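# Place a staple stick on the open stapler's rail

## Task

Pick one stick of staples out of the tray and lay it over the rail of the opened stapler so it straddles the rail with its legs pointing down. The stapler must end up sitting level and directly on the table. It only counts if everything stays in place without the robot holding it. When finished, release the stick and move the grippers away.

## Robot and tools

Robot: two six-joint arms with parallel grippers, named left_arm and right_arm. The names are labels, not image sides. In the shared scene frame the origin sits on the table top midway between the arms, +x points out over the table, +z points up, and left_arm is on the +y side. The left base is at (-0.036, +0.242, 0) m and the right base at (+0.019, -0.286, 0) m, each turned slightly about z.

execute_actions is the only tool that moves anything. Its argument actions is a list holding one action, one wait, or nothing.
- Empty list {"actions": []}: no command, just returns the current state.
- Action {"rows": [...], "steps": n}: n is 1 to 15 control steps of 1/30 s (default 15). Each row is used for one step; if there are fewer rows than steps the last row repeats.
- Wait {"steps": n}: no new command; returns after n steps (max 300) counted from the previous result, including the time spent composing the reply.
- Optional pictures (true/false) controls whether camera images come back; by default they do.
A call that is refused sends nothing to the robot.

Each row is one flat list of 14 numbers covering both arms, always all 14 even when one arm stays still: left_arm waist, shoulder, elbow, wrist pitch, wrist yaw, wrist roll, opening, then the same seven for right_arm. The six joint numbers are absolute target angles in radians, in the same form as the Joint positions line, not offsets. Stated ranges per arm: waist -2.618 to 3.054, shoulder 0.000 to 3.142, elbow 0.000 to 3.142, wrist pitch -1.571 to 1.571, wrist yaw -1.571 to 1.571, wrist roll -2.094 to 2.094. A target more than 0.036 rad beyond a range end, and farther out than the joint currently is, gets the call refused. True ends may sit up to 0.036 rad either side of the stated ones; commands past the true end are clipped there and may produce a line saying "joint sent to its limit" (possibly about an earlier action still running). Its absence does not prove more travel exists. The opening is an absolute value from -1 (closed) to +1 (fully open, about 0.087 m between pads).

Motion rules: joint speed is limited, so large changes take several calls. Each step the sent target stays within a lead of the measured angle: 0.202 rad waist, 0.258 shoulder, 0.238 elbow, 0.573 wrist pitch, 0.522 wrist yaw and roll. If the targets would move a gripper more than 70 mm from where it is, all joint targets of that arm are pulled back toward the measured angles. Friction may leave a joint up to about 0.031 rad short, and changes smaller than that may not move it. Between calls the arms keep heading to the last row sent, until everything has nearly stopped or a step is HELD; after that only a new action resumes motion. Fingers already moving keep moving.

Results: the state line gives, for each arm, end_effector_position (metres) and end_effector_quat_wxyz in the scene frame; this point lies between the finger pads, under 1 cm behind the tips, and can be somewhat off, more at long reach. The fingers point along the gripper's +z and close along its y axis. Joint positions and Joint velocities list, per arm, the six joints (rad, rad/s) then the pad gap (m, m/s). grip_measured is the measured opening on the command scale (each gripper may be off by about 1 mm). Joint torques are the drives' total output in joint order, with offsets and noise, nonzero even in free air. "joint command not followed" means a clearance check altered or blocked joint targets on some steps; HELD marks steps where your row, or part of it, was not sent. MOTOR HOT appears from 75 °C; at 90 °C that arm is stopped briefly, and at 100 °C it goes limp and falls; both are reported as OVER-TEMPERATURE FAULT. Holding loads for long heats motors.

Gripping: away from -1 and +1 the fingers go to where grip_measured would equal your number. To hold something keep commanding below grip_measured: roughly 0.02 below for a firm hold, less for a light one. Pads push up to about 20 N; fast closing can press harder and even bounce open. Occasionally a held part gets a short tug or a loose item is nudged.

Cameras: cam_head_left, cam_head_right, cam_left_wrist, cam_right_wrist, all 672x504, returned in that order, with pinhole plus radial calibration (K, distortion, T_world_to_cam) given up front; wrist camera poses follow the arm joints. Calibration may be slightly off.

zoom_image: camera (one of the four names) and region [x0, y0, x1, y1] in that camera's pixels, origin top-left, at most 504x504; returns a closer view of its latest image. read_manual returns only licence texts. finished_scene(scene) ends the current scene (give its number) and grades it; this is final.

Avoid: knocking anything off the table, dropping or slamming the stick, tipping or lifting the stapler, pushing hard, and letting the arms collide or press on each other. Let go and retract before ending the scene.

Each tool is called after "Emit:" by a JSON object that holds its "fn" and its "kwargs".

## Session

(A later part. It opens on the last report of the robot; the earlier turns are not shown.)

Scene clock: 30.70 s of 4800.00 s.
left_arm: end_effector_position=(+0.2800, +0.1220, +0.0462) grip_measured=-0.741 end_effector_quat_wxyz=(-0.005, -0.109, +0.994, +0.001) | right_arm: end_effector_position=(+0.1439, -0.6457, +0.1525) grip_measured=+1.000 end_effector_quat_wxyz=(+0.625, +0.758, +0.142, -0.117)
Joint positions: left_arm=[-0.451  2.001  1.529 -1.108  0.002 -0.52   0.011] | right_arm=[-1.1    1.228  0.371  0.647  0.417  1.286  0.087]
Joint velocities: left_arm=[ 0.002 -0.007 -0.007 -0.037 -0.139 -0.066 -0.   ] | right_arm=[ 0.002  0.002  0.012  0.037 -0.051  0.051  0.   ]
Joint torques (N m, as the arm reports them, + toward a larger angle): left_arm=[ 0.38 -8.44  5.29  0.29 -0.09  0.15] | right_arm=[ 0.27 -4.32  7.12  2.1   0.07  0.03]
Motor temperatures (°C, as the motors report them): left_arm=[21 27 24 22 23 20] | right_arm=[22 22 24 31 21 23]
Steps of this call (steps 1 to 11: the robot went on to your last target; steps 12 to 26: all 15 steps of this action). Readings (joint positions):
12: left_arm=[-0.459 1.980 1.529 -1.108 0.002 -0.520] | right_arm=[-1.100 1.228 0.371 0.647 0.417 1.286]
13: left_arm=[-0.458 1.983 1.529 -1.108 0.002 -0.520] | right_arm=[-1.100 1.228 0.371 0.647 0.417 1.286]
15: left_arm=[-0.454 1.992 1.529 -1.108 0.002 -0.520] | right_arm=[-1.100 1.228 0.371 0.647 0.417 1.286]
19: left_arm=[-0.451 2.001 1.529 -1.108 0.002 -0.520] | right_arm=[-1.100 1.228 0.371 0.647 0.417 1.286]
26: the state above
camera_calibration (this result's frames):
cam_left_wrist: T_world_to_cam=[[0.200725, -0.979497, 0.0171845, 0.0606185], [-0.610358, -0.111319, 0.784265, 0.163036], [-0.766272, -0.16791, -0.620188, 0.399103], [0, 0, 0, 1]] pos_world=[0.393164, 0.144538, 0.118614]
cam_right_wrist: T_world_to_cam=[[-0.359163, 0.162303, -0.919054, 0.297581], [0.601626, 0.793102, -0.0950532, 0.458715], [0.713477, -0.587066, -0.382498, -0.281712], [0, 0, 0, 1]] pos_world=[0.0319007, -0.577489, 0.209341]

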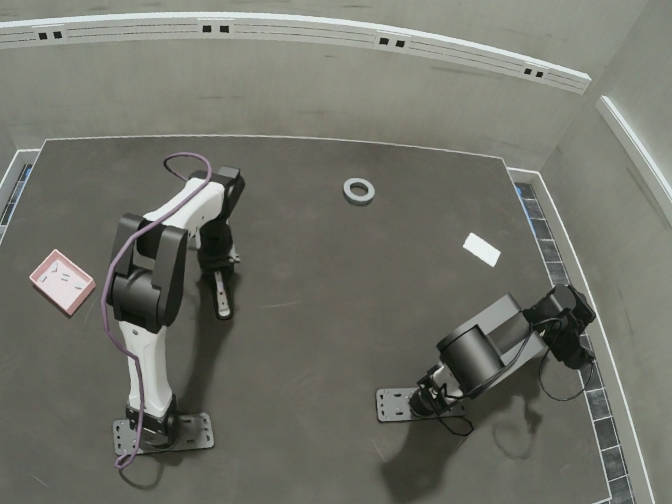

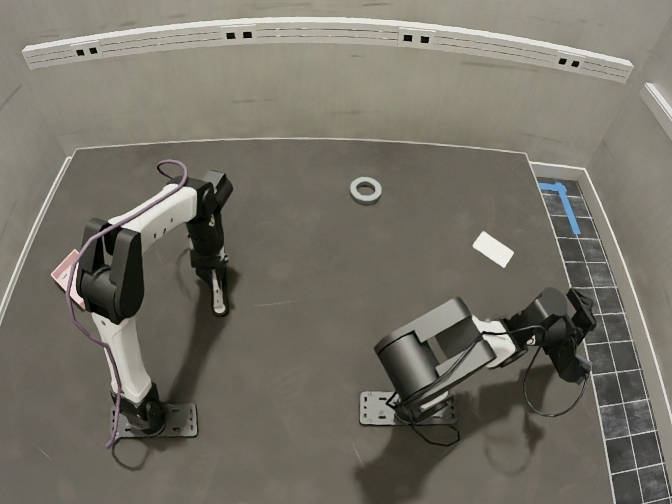

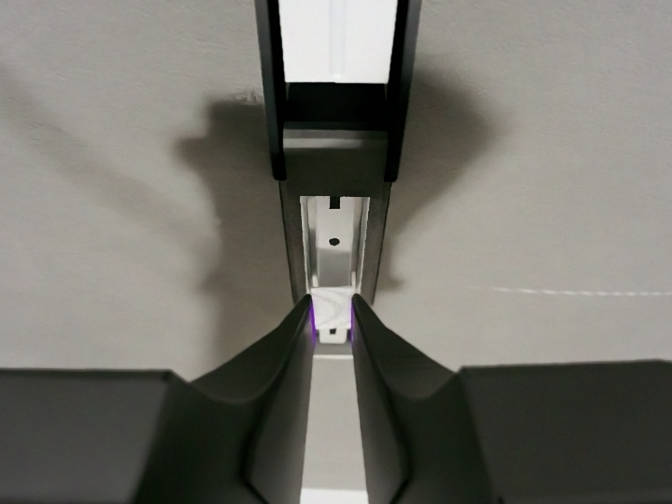

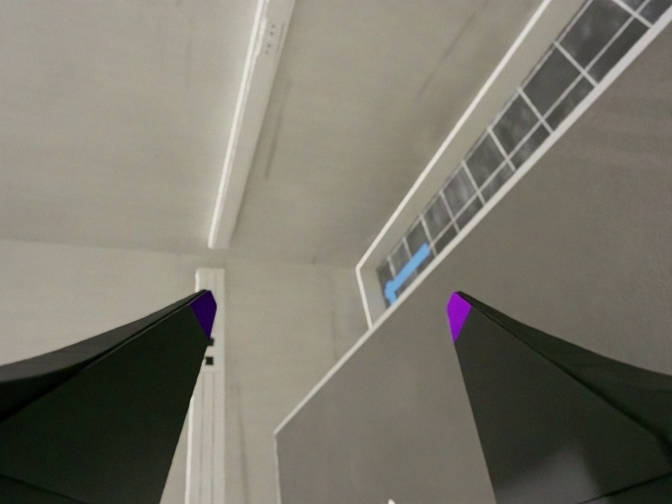

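Emit:
{"fn": "execute_actions", "kwargs": {"actions": [{"rows":[[-0.449,2.04,1.53,-1.085,0,-0.515,-0.77,-1.1,1.228,0.371,0.647,0.417,1.286,1]],"steps":15}]}}

Emit:
{"fn": "zoom_image", "kwargs": {"camera": "cam_left_wrist", "region": [230,180,430,380]}}

Scene clock: 31.60 s of 4800.00 s.
left_arm: end_effector_position=(+0.2802, +0.1218, +0.0406) grip_measured=-0.741 end_effector_quat_wxyz=(-0.010, -0.109, +0.994, +0.003) | right_arm: end_effector_position=(+0.1439, -0.6457, +0.1525) grip_measured=+1.000 end_effector_quat_wxyz=(+0.625, +0.758, +0.142, -0.117)
Joint positions: left_arm=[-0.451  2.018  1.529 -1.102  0.003 -0.52   0.011] | right_arm=[-1.1    1.228  0.371  0.647  0.417  1.286  0.087]
Joint velocities: left_arm=[ 0.022  0.002 -0.022 -0.007  0.007 -0.037 -0.   ] | right_arm=[ 0.017 -0.002 -0.032  0.066 -0.037 -0.051  0.   ]
Joint torques (N m, as the arm reports them, + toward a larger angle): left_arm=[-0.2  -8.29  5.22  0.34 -0.1   0.15] | right_arm=[ 0.28 -4.32  7.11  2.1   0.07  0.03]
Motor temperatures (°C, as the motors report them): left_arm=[21 27 24 22 23 20] | right_arm=[22 22 24 31 21 23]
Steps of this call (steps 1 to 12: the robot went on to your last target; steps 13 to 27: all 15 steps of this action). Readings (joint positions):
13: left_arm=[-0.451 2.002 1.529 -1.107 0.002 -0.520] | right_arm=[-1.100 1.228 0.371 0.647 0.417 1.286]
14: left_arm=[-0.451 2.005 1.529 -1.106 0.002 -0.520] | right_arm=[-1.100 1.228 0.371 0.647 0.417 1.286]
16: left_arm=[-0.451 2.012 1.529 -1.104 0.002 -0.520] | right_arm=[-1.100 1.228 0.371 0.647 0.417 1.286]
20: left_arm=[-0.451 2.018 1.529 -1.102 0.003 -0.520] | right_arm=[-1.100 1.228 0.371 0.647 0.417 1.286]
27: the state above
camera_calibration (this result's frames):
cam_left_wrist: T_world_to_cam=[[0.20091, -0.979528, 0.0126702, 0.0605681], [-0.601481, -0.11314, 0.790835, 0.164999], [-0.773211, -0.166508, -0.611898, 0.39711], [0, 0, 0, 1]] pos_world=[0.394124, 0.144118, 0.111737]
cam_right_wrist: T_world_to_cam=[[-0.359163, 0.162303, -0.919054, 0.297581], [0.601626, 0.793102, -0.0950532, 0.458715], [0.713477, -0.587066, -0.382498, -0.281712], [0, 0, 0, 1]] pos_world=[0.0319007, -0.577489, 0.209341]

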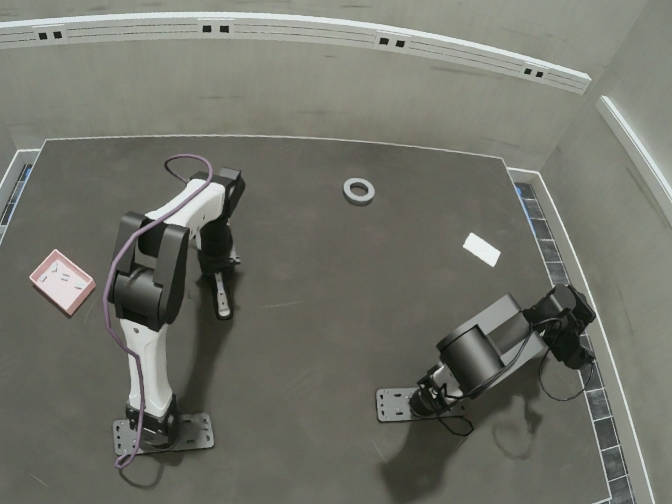

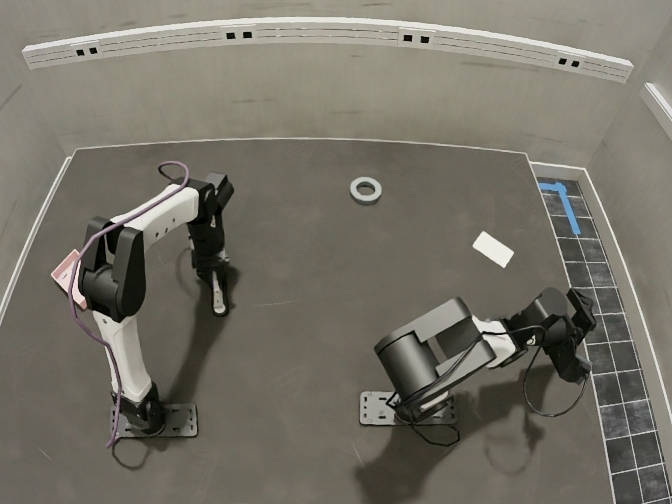

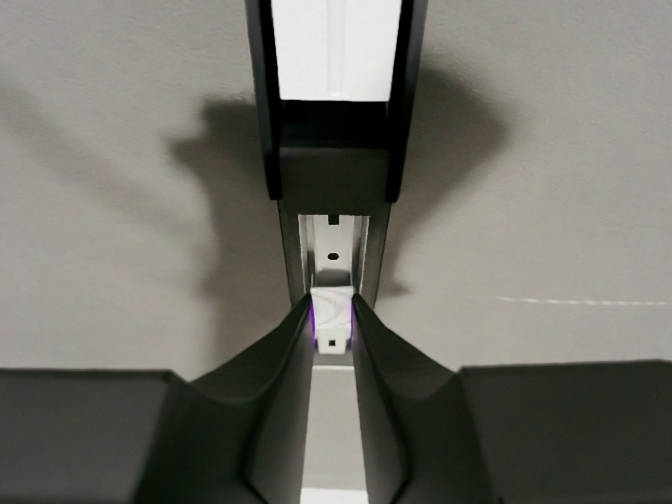

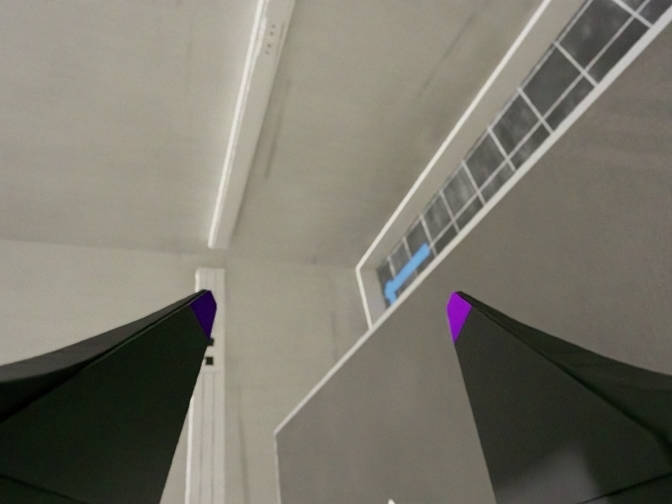

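Region (230, 180, 430, 380) of cam_left_wrist's 672x504 image, scaled by 2.520, with more detail than that image has.

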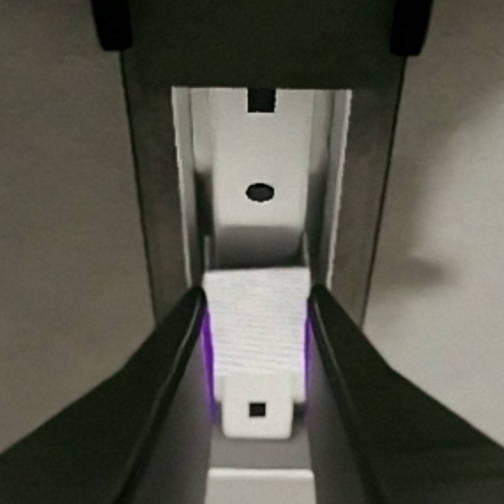

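Aligned.

Emit:
{"fn": "execute_actions", "kwargs": {"actions": [{"rows":[[-0.449,2.055,1.53,-1.082,0,-0.515,-0.77,-1.1,1.228,0.371,0.647,0.417,1.286,1]],"steps":12}], "pictures": false}}

Emit:
{"fn": "execute_actions", "kwargs": {"actions": [{"rows":[[-0.449,2.03,1.53,-1.082,0,-0.515,-0.73,-1.1,1.228,0.371,0.647,0.417,1.286,1],[-0.449,2.03,1.53,-1.082,0,-0.515,-0.71,-1.1,1.228,0.371,0.647,0.417,1.286,1],[-0.449,2.03,1.53,-1.082,0,-0.515,-0.69,-1.1,1.228,0.371,0.647,0.417,1.286,1],[-0.449,2.02,1.53,-1.082,0,-0.515,-0.62,-1.1,1.228,0.371,0.647,0.417,1.286,1]],"steps":12}], "pictures": false}}

Emit:
{"fn": "execute_actions", "kwargs": {"actions": [{"rows":[[-0.449,1.88,1.53,-1.17,0,-0.515,-0.3,-1.1,1.228,0.371,0.647,0.417,1.286,1]],"steps":15}]}}

Emit:
{"fn": "zoom_image", "kwargs": {"camera": "cam_left_wrist", "region": [210,80,450,320]}}

Scene clock: 33.20 s of 4800.00 s.
left_arm: end_effector_position=(+0.2802, +0.1218, +0.0386) grip_measured=-0.741 end_effector_quat_wxyz=(-0.012, -0.108, +0.994, +0.003) | right_arm: end_effector_position=(+0.1439, -0.6457, +0.1525) grip_measured=+1.000 end_effector_quat_wxyz=(+0.625, +0.758, +0.142, -0.117)
Joint positions: left_arm=[-0.451  2.024  1.529 -1.1    0.003 -0.517  0.011] | right_arm=[-1.1    1.228  0.371  0.647  0.417  1.286  0.087]
Joint velocities: left_arm=[ 0.007  0.012 -0.012  0.007 -0.081  0.037  0.002] | right_arm=[-0.002 -0.007 -0.012  0.007 -0.022 -0.022  0.   ]
Joint torques (N m, as the arm reports them, + toward a larger angle): left_arm=[-0.21 -7.71  5.24  0.34 -0.1   0.11] | right_arm=[ 0.27 -4.32  7.13  2.1   0.07  0.03]
Motor temperatures (°C, as the motors report them): left_arm=[21 27 24 22 23 20] | right_arm=[22 22 24 31 21 23]
Steps of this call (steps 1 to 15: the robot went on to your last target; steps 16 to 36: nothing new was sent; steps 37 to 48: all 12 steps of this action). Readings (joint positions):
37: left_arm=[-0.451 2.019 1.529 -1.102 0.003 -0.520] | right_arm=[-1.100 1.228 0.371 0.647 0.417 1.286]
38: left_arm=[-0.451 2.021 1.529 -1.101 0.003 -0.520] | right_arm=[-1.100 1.228 0.371 0.647 0.417 1.286]
40: left_arm=[-0.451 2.024 1.529 -1.100 0.003 -0.519] | right_arm=[-1.100 1.228 0.371 0.647 0.417 1.286]
44: left_arm=[-0.451 2.024 1.529 -1.100 0.003 -0.518] | right_arm=[-1.100 1.228 0.371 0.647 0.417 1.286]
48: the state above

Scene clock: 33.60 s of 4800.00 s.
left_arm: end_effector_position=(+0.2800, +0.1233, +0.0385) grip_measured=-0.620 end_effector_quat_wxyz=(-0.012, -0.106, +0.994, +0.007) | right_arm: end_effector_position=(+0.1439, -0.6457, +0.1525) grip_measured=+1.000 end_effector_quat_wxyz=(+0.625, +0.758, +0.142, -0.117)
Joint positions: left_arm=[-0.451  2.024  1.529 -1.102 -0.004 -0.514  0.017] | right_arm=[-1.1    1.228  0.371  0.647  0.417  1.286  0.087]
Joint velocities: left_arm=[ 0.007  0.007 -0.012 -0.007 -0.022 -0.007 -0.   ] | right_arm=[-0.012  0.002  0.002  0.066  0.037  0.066  0.   ]
Joint torques (N m, as the arm reports them, + toward a larger angle): left_arm=[ -0.2  -10.21   5.21   0.36  -0.04   0.07] | right_arm=[ 0.27 -4.32  7.11  2.09  0.07  0.03]
Motor temperatures (°C, as the motors report them): left_arm=[21 27 24 22 23 20] | right_arm=[22 22 24 32 21 23]
Steps of this call (steps 1 to 12: all 12 steps of this action). Readings (joint positions):
1: left_arm=[-0.451 2.024 1.529 -1.100 0.003 -0.517] | right_arm=[-1.100 1.228 0.371 0.647 0.417 1.286]
2: left_arm=[-0.451 2.024 1.529 -1.100 0.002 -0.517] | right_arm=[-1.100 1.228 0.371 0.647 0.417 1.286]
4: left_arm=[-0.451 2.024 1.529 -1.102 -0.002 -0.515] | right_arm=[-1.100 1.228 0.371 0.647 0.417 1.286]
8: left_arm=[-0.451 2.024 1.529 -1.102 -0.003 -0.514] | right_arm=[-1.100 1.228 0.371 0.647 0.417 1.286]
12: the state above

Scene clock: 34.10 s of 4800.00 s.
left_arm: end_effector_position=(+0.2743, +0.1254, +0.0864) grip_measured=-0.300 end_effector_quat_wxyz=(+0.033, -0.106, +0.994, -0.011) | right_arm: end_effector_position=(+0.1439, -0.6457, +0.1525) grip_measured=+1.000 end_effector_quat_wxyz=(+0.625, +0.758, +0.142, -0.117)
Joint positions: left_arm=[-0.451  1.874  1.524 -1.152 -0.005 -0.513  0.031] | right_arm=[-1.1    1.228  0.371  0.647  0.417  1.286  0.087]
Joint velocities: left_arm=[ 0.002 -0.002 -0.007 -0.022 -0.066  0.007  0.002] | right_arm=[-0.007  0.012  0.012 -0.066 -0.022 -0.022  0.   ]
Joint torques (N m, as the arm reports them, + toward a larger angle): left_arm=[-0.17 -8.48  5.88  0.2  -0.04  0.08] | right_arm=[ 0.27 -4.32  7.12  2.09  0.07  0.03]
Motor temperatures (°C, as the motors report them): left_arm=[21 27 24 22 23 20] | right_arm=[22 22 24 32 21 23]
Steps of this call (steps 1 to 15: all 15 steps of this action). Readings (joint positions):
1: left_arm=[-0.451 2.011 1.527 -1.107 -0.007 -0.513] | right_arm=[-1.100 1.228 0.371 0.647 0.417 1.286]
2: left_arm=[-0.451 1.990 1.524 -1.119 -0.006 -0.513] | right_arm=[-1.100 1.228 0.371 0.647 0.417 1.286]
4: left_arm=[-0.451 1.932 1.524 -1.133 -0.005 -0.513] | right_arm=[-1.100 1.228 0.371 0.647 0.417 1.286]
8: left_arm=[-0.451 1.874 1.524 -1.143 -0.005 -0.513] | right_arm=[-1.100 1.228 0.371 0.647 0.417 1.286]
15: the state above
camera_calibration (this result's frames):
cam_left_wrist: T_world_to_cam=[[0.191288, -0.980342, 0.0483541, 0.0643987], [-0.670121, -0.0944435, 0.736219, 0.146855], [-0.71718, -0.173233, -0.675014, 0.412112], [0, 0, 0, 1]] pos_world=[0.381651, 0.148394, 0.16695]
cam_right_wrist: T_world_to_cam=[[-0.359163, 0.162303, -0.919054, 0.297581], [0.601626, 0.793102, -0.0950532, 0.458715], [0.713477, -0.587066, -0.382498, -0.281712], [0, 0, 0, 1]] pos_world=[0.0319007, -0.577489, 0.209341]

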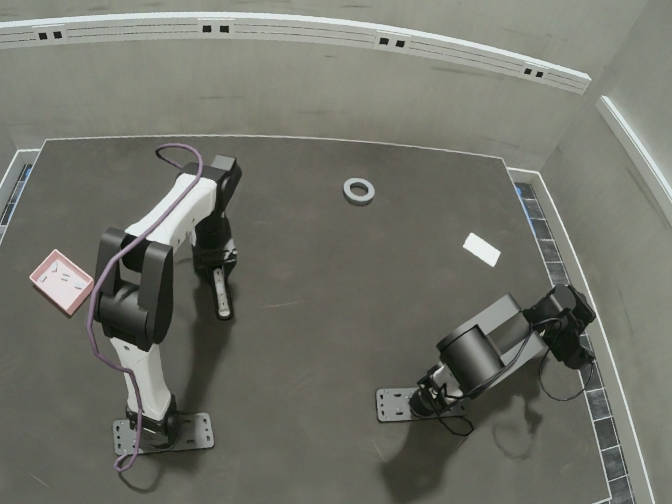

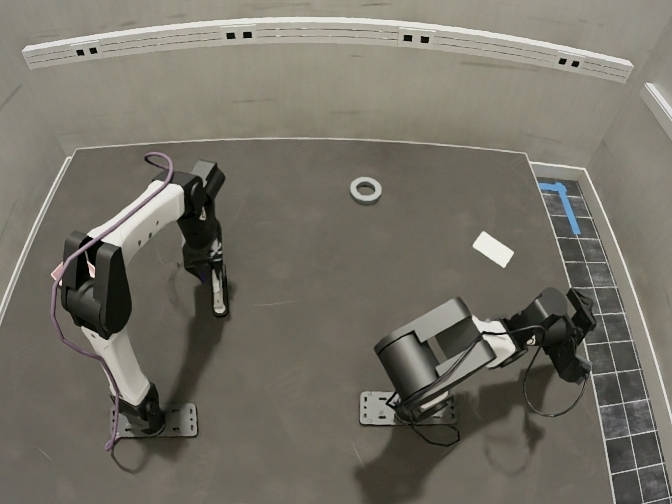

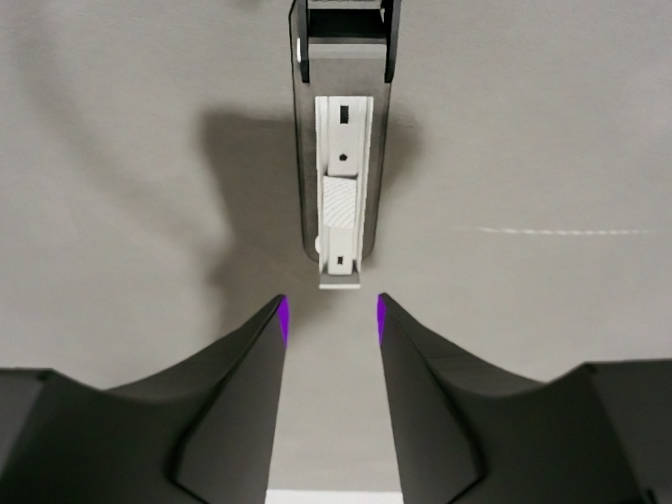

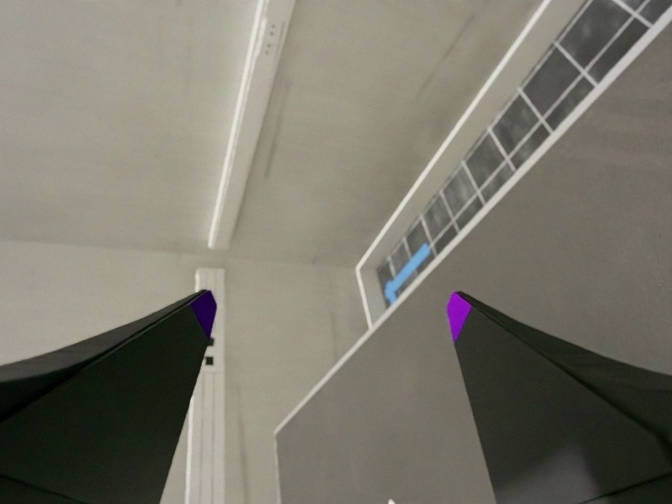

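Region (210, 80, 450, 320) of cam_left_wrist's 672x504 image, scaled by 2.100, with more detail than that image has.

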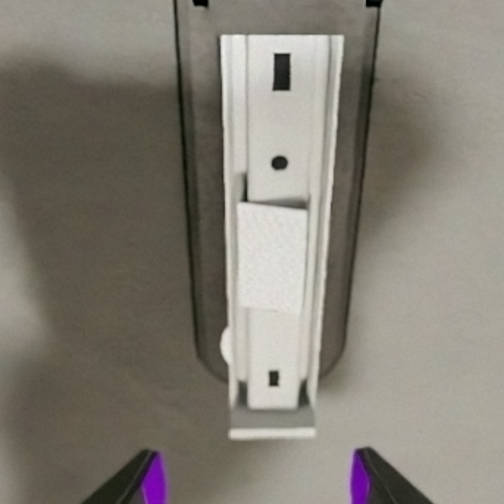

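Emit:
{"fn": "execute_actions", "kwargs": {"actions": [{"rows":[[-0.462,1.98,1.53,-1.09,0.01,-0.52,-0.5,-1.1,1.228,0.371,0.647,0.417,1.286,1]],"steps":15}], "pictures": false}}

Emit:
{"fn": "execute_actions", "kwargs": {"actions": [{"rows":[[-0.458,2.03,1.53,-1.082,0.01,-0.52,-0.5,-1.1,1.228,0.371,0.647,0.417,1.286,1]],"steps":15}]}}

Emit:
{"fn": "zoom_image", "kwargs": {"camera": "cam_left_wrist", "region": [230,180,430,380]}}

Scene clock: 35.37 s of 4800.00 s.
left_arm: end_effector_position=(+0.2813, +0.1219, +0.0539) grip_measured=-0.500 end_effector_quat_wxyz=(+0.006, -0.107, +0.994, -0.004) | right_arm: end_effector_position=(+0.1439, -0.6457, +0.1525) grip_measured=+1.000 end_effector_quat_wxyz=(+0.625, +0.758, +0.142, -0.117)
Joint positions: left_arm=[-0.451  1.976  1.528 -1.108  0.001 -0.515  0.022] | right_arm=[-1.1    1.228  0.371  0.647  0.417  1.286  0.087]
Joint velocities: left_arm=[ 0.007 -0.012 -0.002 -0.007 -0.007  0.022 -0.   ] | right_arm=[ 0.002  0.007 -0.027 -0.037 -0.007 -0.051  0.   ]
Joint torques (N m, as the arm reports them, + toward a larger angle): left_arm=[-1.47 -9.39  5.34  0.41  0.    0.03] | right_arm=[ 0.28 -4.33  7.13  2.1   0.07  0.03]
Motor temperatures (°C, as the motors report them): left_arm=[21 27 24 22 23 20] | right_arm=[22 22 24 32 21 23]
Steps of this call (steps 1 to 15: the robot went on to your last target; steps 16 to 23: nothing new was sent; steps 24 to 38: all 15 steps of this action). Readings (joint positions):
24: left_arm=[-0.451 1.882 1.525 -1.151 -0.005 -0.513] | right_arm=[-1.100 1.228 0.371 0.647 0.417 1.286]
25: left_arm=[-0.451 1.896 1.528 -1.142 -0.004 -0.514] | right_arm=[-1.100 1.228 0.371 0.647 0.417 1.286]
27: left_arm=[-0.451 1.935 1.528 -1.125 -0.002 -0.514] | right_arm=[-1.100 1.228 0.371 0.647 0.417 1.286]
31: left_arm=[-0.451 1.976 1.528 -1.114 0.001 -0.514] | right_arm=[-1.100 1.228 0.371 0.647 0.417 1.286]
38: the state above

Scene clock: 35.87 s of 4800.00 s.
left_arm: end_effector_position=(+0.2810, +0.1219, +0.0417) grip_measured=-0.500 end_effector_quat_wxyz=(-0.007, -0.107, +0.994, +0.002) | right_arm: end_effector_position=(+0.1439, -0.6457, +0.1525) grip_measured=+1.000 end_effector_quat_wxyz=(+0.625, +0.758, +0.142, -0.117)
Joint positions: left_arm=[-0.451  2.014  1.528 -1.099  0.002 -0.515  0.022] | right_arm=[-1.1    1.228  0.371  0.647  0.417  1.286  0.087]
Joint velocities: left_arm=[ 0.002  0.007  0.007 -0.022 -0.037 -0.022 -0.   ] | right_arm=[ 0.007 -0.002 -0.012 -0.007  0.022  0.081  0.   ]
Joint torques (N m, as the arm reports them, + toward a larger angle): left_arm=[-1.04 -8.69  5.32  0.34  0.    0.04] | right_arm=[ 0.27 -4.32  7.12  2.1   0.07  0.03]
Motor temperatures (°C, as the motors report them): left_arm=[21 27 24 22 23 20] | right_arm=[22 22 24 32 21 23]
Steps of this call (steps 1 to 15: all 15 steps of this action). Readings (joint positions):
1: left_arm=[-0.451 1.979 1.528 -1.107 0.001 -0.515] | right_arm=[-1.100 1.228 0.371 0.647 0.417 1.286]
2: left_arm=[-0.451 1.984 1.528 -1.104 0.001 -0.515] | right_arm=[-1.100 1.228 0.371 0.647 0.417 1.286]
4: left_arm=[-0.451 1.998 1.528 -1.102 0.002 -0.515] | right_arm=[-1.100 1.228 0.371 0.647 0.417 1.286]
8: left_arm=[-0.451 2.014 1.528 -1.101 0.002 -0.515] | right_arm=[-1.100 1.228 0.371 0.647 0.417 1.286]
15: the state above
camera_calibration (this result's frames):
cam_left_wrist: T_world_to_cam=[[0.195569, -0.980569, 0.0153842, 0.0619963], [-0.607415, -0.1088, 0.786898, 0.16588], [-0.769935, -0.163238, -0.616891, 0.397348], [0, 0, 0, 1]] pos_world=[0.394565, 0.143701, 0.113636]
cam_right_wrist: T_world_to_cam=[[-0.359163, 0.162303, -0.919054, 0.297581], [0.601626, 0.793102, -0.0950532, 0.458715], [0.713477, -0.587066, -0.382498, -0.281712], [0, 0, 0, 1]] pos_world=[0.0319007, -0.577489, 0.209341]

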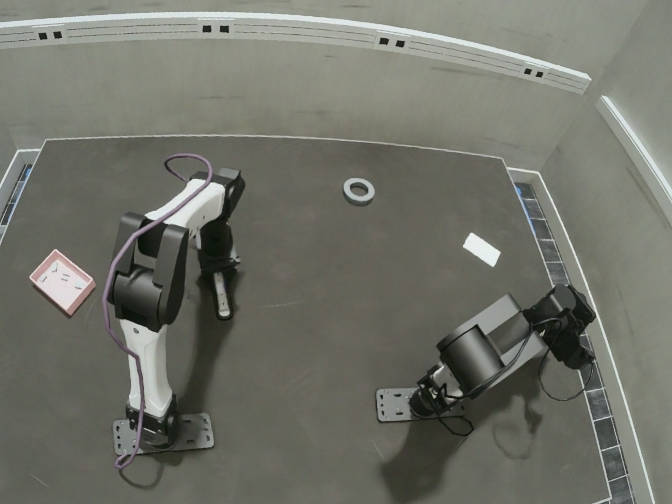

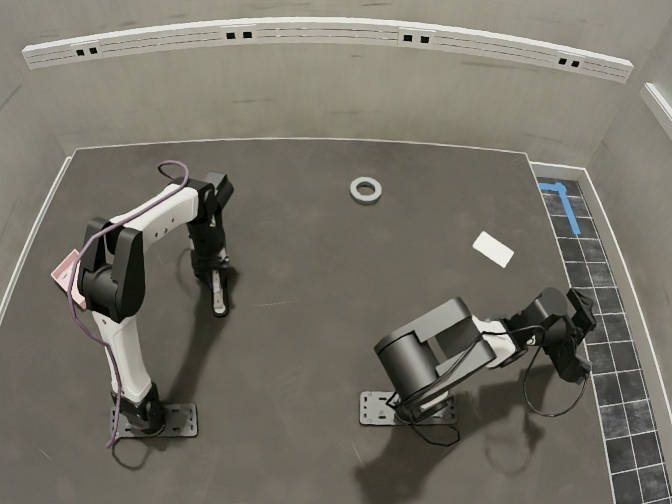

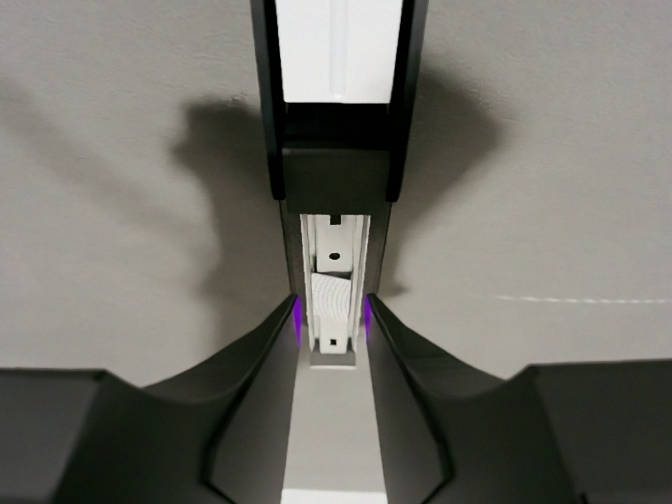

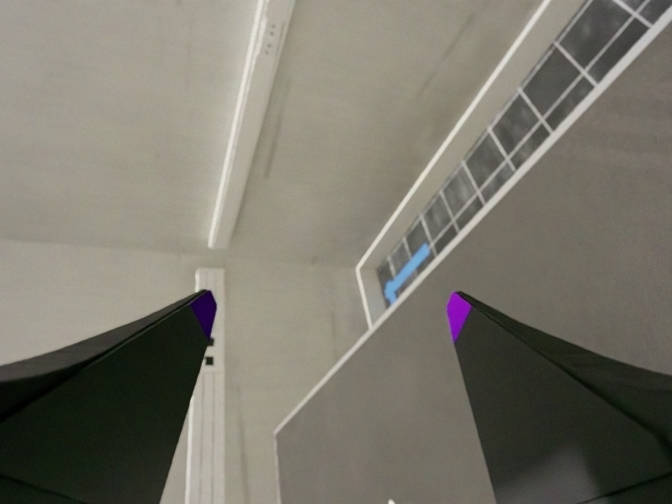

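Region (230, 180, 430, 380) of cam_left_wrist's 672x504 image, scaled by 2.520, with more detail than that image has.

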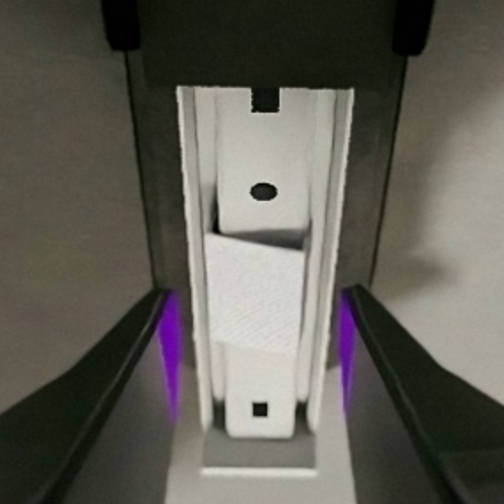

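Emit:
{"fn": "execute_actions", "kwargs": {"actions": [{"rows":[[-0.458,2.03,1.53,-1.082,0.01,-0.52,-0.77,-1.1,1.228,0.371,0.647,0.417,1.286,1]],"steps":15}]}}

Emit:
{"fn": "execute_actions", "kwargs": {"actions": [{"rows":[[-0.458,1.95,1.53,-1.082,0.01,-0.52,-0.5,-1.1,1.228,0.371,0.647,0.417,1.286,1]],"steps":15}]}}

Emit:
{"fn": "zoom_image", "kwargs": {"camera": "cam_left_wrist", "region": [200,250,480,504]}}

Scene clock: 38.30 s of 4800.00 s.
left_arm: end_effector_position=(+0.2812, +0.1214, +0.0417) grip_measured=-0.770 end_effector_quat_wxyz=(-0.007, -0.107, +0.994, +0.001) | right_arm: end_effector_position=(+0.1439, -0.6457, +0.1525) grip_measured=+1.000 end_effector_quat_wxyz=(+0.625, +0.758, +0.142, -0.117)
Joint positions: left_arm=[-0.451  2.014  1.528 -1.098  0.004 -0.515  0.01 ] | right_arm=[-1.1    1.228  0.371  0.647  0.417  1.286  0.087]
Joint velocities: left_arm=[-0.007 -0.007  0.007 -0.022  0.022 -0.007  0.001] | right_arm=[-0.002  0.012 -0.002  0.022 -0.066  0.066  0.   ]
Joint torques (N m, as the arm reports them, + toward a larger angle): left_arm=[-1.06 -8.67  5.31  0.35 -0.02  0.05] | right_arm=[ 0.27 -4.31  7.12  2.1   0.07  0.03]
Motor temperatures (°C, as the motors report them): left_arm=[21 28 24 22 23 20] | right_arm=[22 22 24 32 21 23]
Steps of this call (steps 1 to 15: the robot went on to your last target; steps 16 to 58: nothing new was sent; steps 59 to 73: all 15 steps of this action). Readings (joint positions):
59: left_arm=[-0.451 2.014 1.528 -1.099 0.002 -0.515] | right_arm=[-1.100 1.228 0.371 0.647 0.417 1.286]
60: left_arm=[-0.451 2.014 1.528 -1.099 0.002 -0.515] | right_arm=[-1.100 1.228 0.371 0.647 0.417 1.286]
62: left_arm=[-0.451 2.014 1.528 -1.098 0.004 -0.515] | right_arm=[-1.100 1.228 0.371 0.647 0.417 1.286]
66: left_arm=[-0.451 2.014 1.528 -1.098 0.004 -0.515] | right_arm=[-1.100 1.228 0.371 0.647 0.417 1.286]
73: the state above
camera_calibration (this result's frames):
cam_left_wrist: T_world_to_cam=[[0.196334, -0.980379, 0.0175958, 0.061204], [-0.607746, -0.107587, 0.78681, 0.165895], [-0.769479, -0.165171, -0.616945, 0.397521], [0, 0, 0, 1]] pos_world=[0.39469, 0.14351, 0.113643]
cam_right_wrist: T_world_to_cam=[[-0.359163, 0.162303, -0.919054, 0.297581], [0.601626, 0.793102, -0.0950532, 0.458715], [0.713477, -0.587066, -0.382498, -0.281712], [0, 0, 0, 1]] pos_world=[0.0319007, -0.577489, 0.209341]

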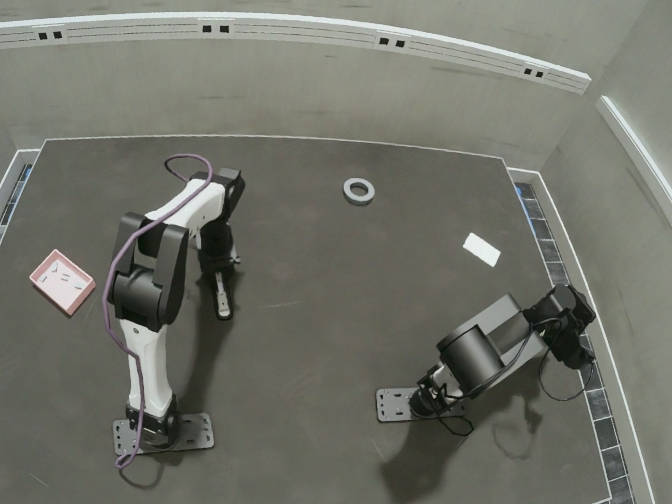

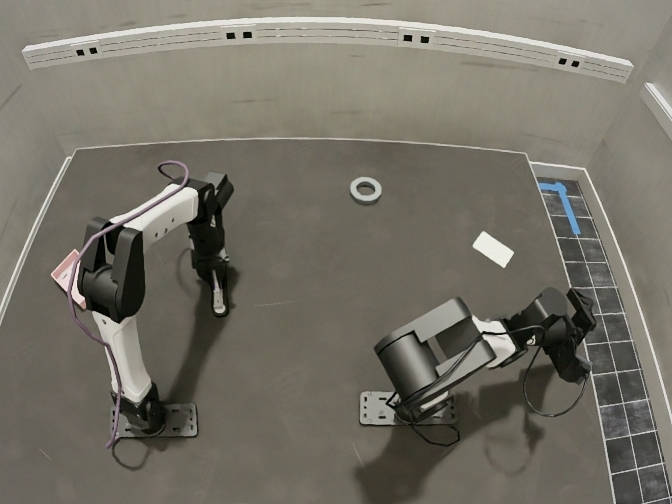

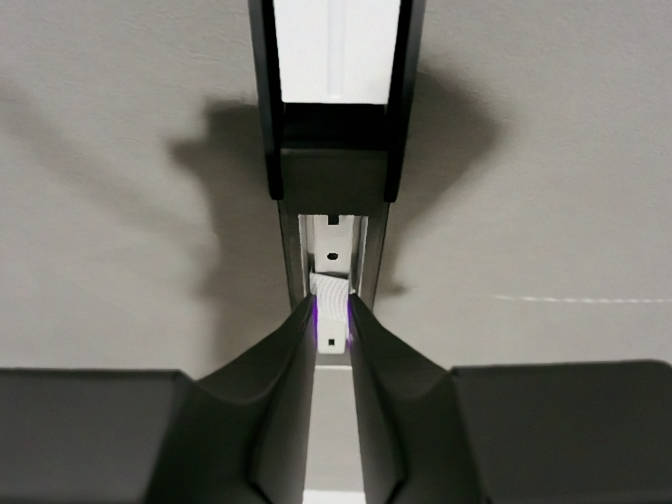

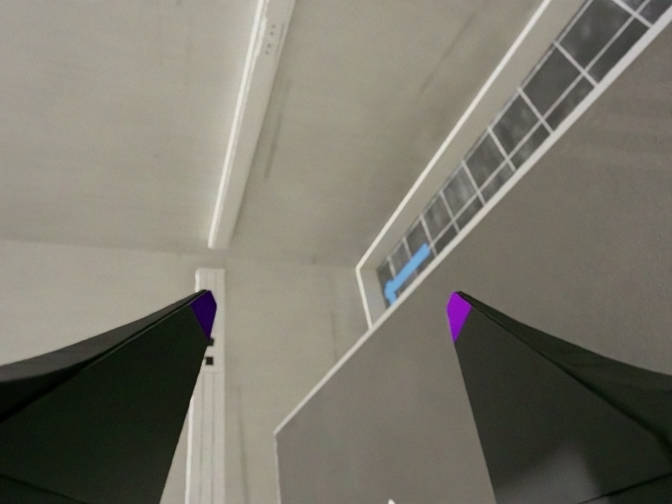

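Scene clock: 38.80 s of 4800.00 s.
left_arm: end_effector_position=(+0.2846, +0.1203, +0.0581) grip_measured=-0.500 end_effector_quat_wxyz=(+0.017, -0.107, +0.994, -0.010) | right_arm: end_effector_position=(+0.1439, -0.6457, +0.1525) grip_measured=+1.000 end_effector_quat_wxyz=(+0.625, +0.758, +0.142, -0.117)
Joint positions: left_arm=[-0.451  1.963  1.528 -1.096  0.004 -0.515  0.022] | right_arm=[-1.1    1.228  0.371  0.647  0.417  1.286  0.087]
Joint velocities: left_arm=[ 0.007  0.017 -0.002 -0.022  0.051  0.022  0.001] | right_arm=[-0.012  0.007  0.002  0.051 -0.007  0.007  0.   ]
Joint torques (N m, as the arm reports them, + toward a larger angle): left_arm=[ -1.05 -10.5    5.47   0.42  -0.02   0.05] | right_arm=[ 0.27 -4.31  7.12  2.1   0.07  0.03]
Motor temperatures (°C, as the motors report them): left_arm=[21 28 24 22 23 20] | right_arm=[22 22 24 32 21 23]
Steps of this call (steps 1 to 15: all 15 steps of this action). Readings (joint positions):
1: left_arm=[-0.451 2.010 1.528 -1.098 0.004 -0.515] | right_arm=[-1.100 1.228 0.371 0.647 0.417 1.286]
2: left_arm=[-0.451 2.004 1.528 -1.097 0.004 -0.515] | right_arm=[-1.100 1.228 0.371 0.647 0.417 1.286]
4: left_arm=[-0.451 1.984 1.528 -1.096 0.004 -0.515] | right_arm=[-1.100 1.228 0.371 0.647 0.417 1.286]
8: left_arm=[-0.451 1.963 1.528 -1.096 0.004 -0.515] | right_arm=[-1.100 1.228 0.371 0.647 0.417 1.286]
15: the state above
camera_calibration (this result's frames):
cam_left_wrist: T_world_to_cam=[[0.194817, -0.979909, 0.0427244, 0.0580962], [-0.646562, -0.0955447, 0.756854, 0.166387], [-0.737566, -0.175072, -0.652186, 0.404235], [0, 0, 0, 1]] pos_world=[0.394412, 0.143597, 0.135224]
cam_right_wrist: T_world_to_cam=[[-0.359163, 0.162303, -0.919054, 0.297581], [0.601626, 0.793102, -0.0950532, 0.458715], [0.713477, -0.587066, -0.382498, -0.281712], [0, 0, 0, 1]] pos_world=[0.0319007, -0.577489, 0.209341]

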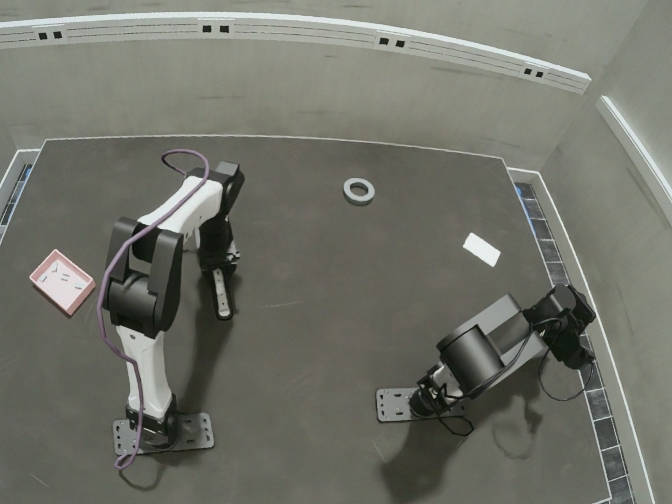

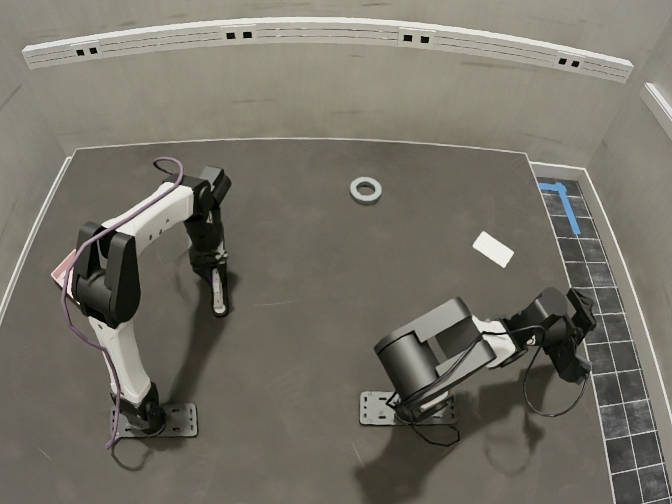

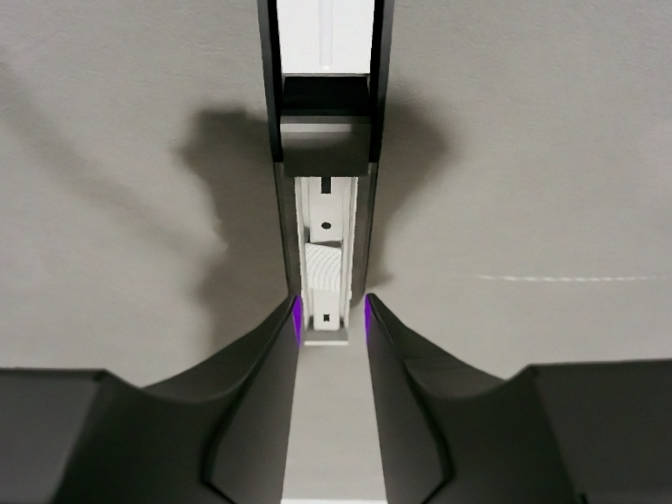

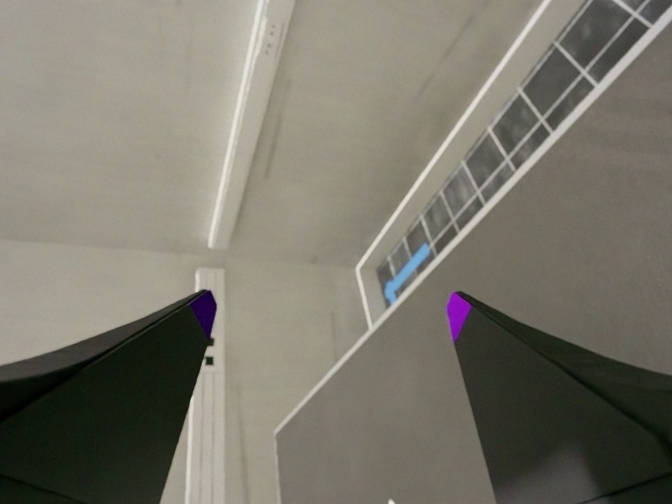

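Region (200, 250, 480, 504) of cam_left_wrist's 672x504 image, scaled by 1.800, with more detail than that image has; it fills the top 457 rows of this view, and the rest is white.

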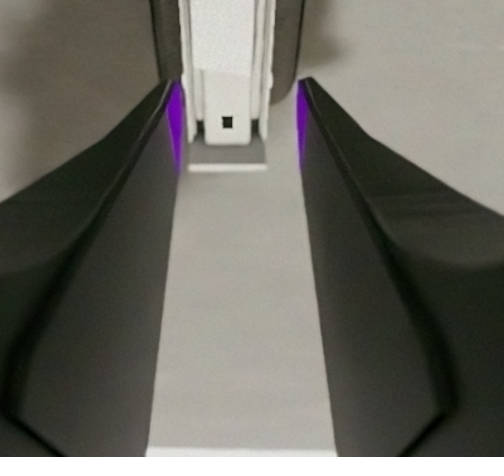

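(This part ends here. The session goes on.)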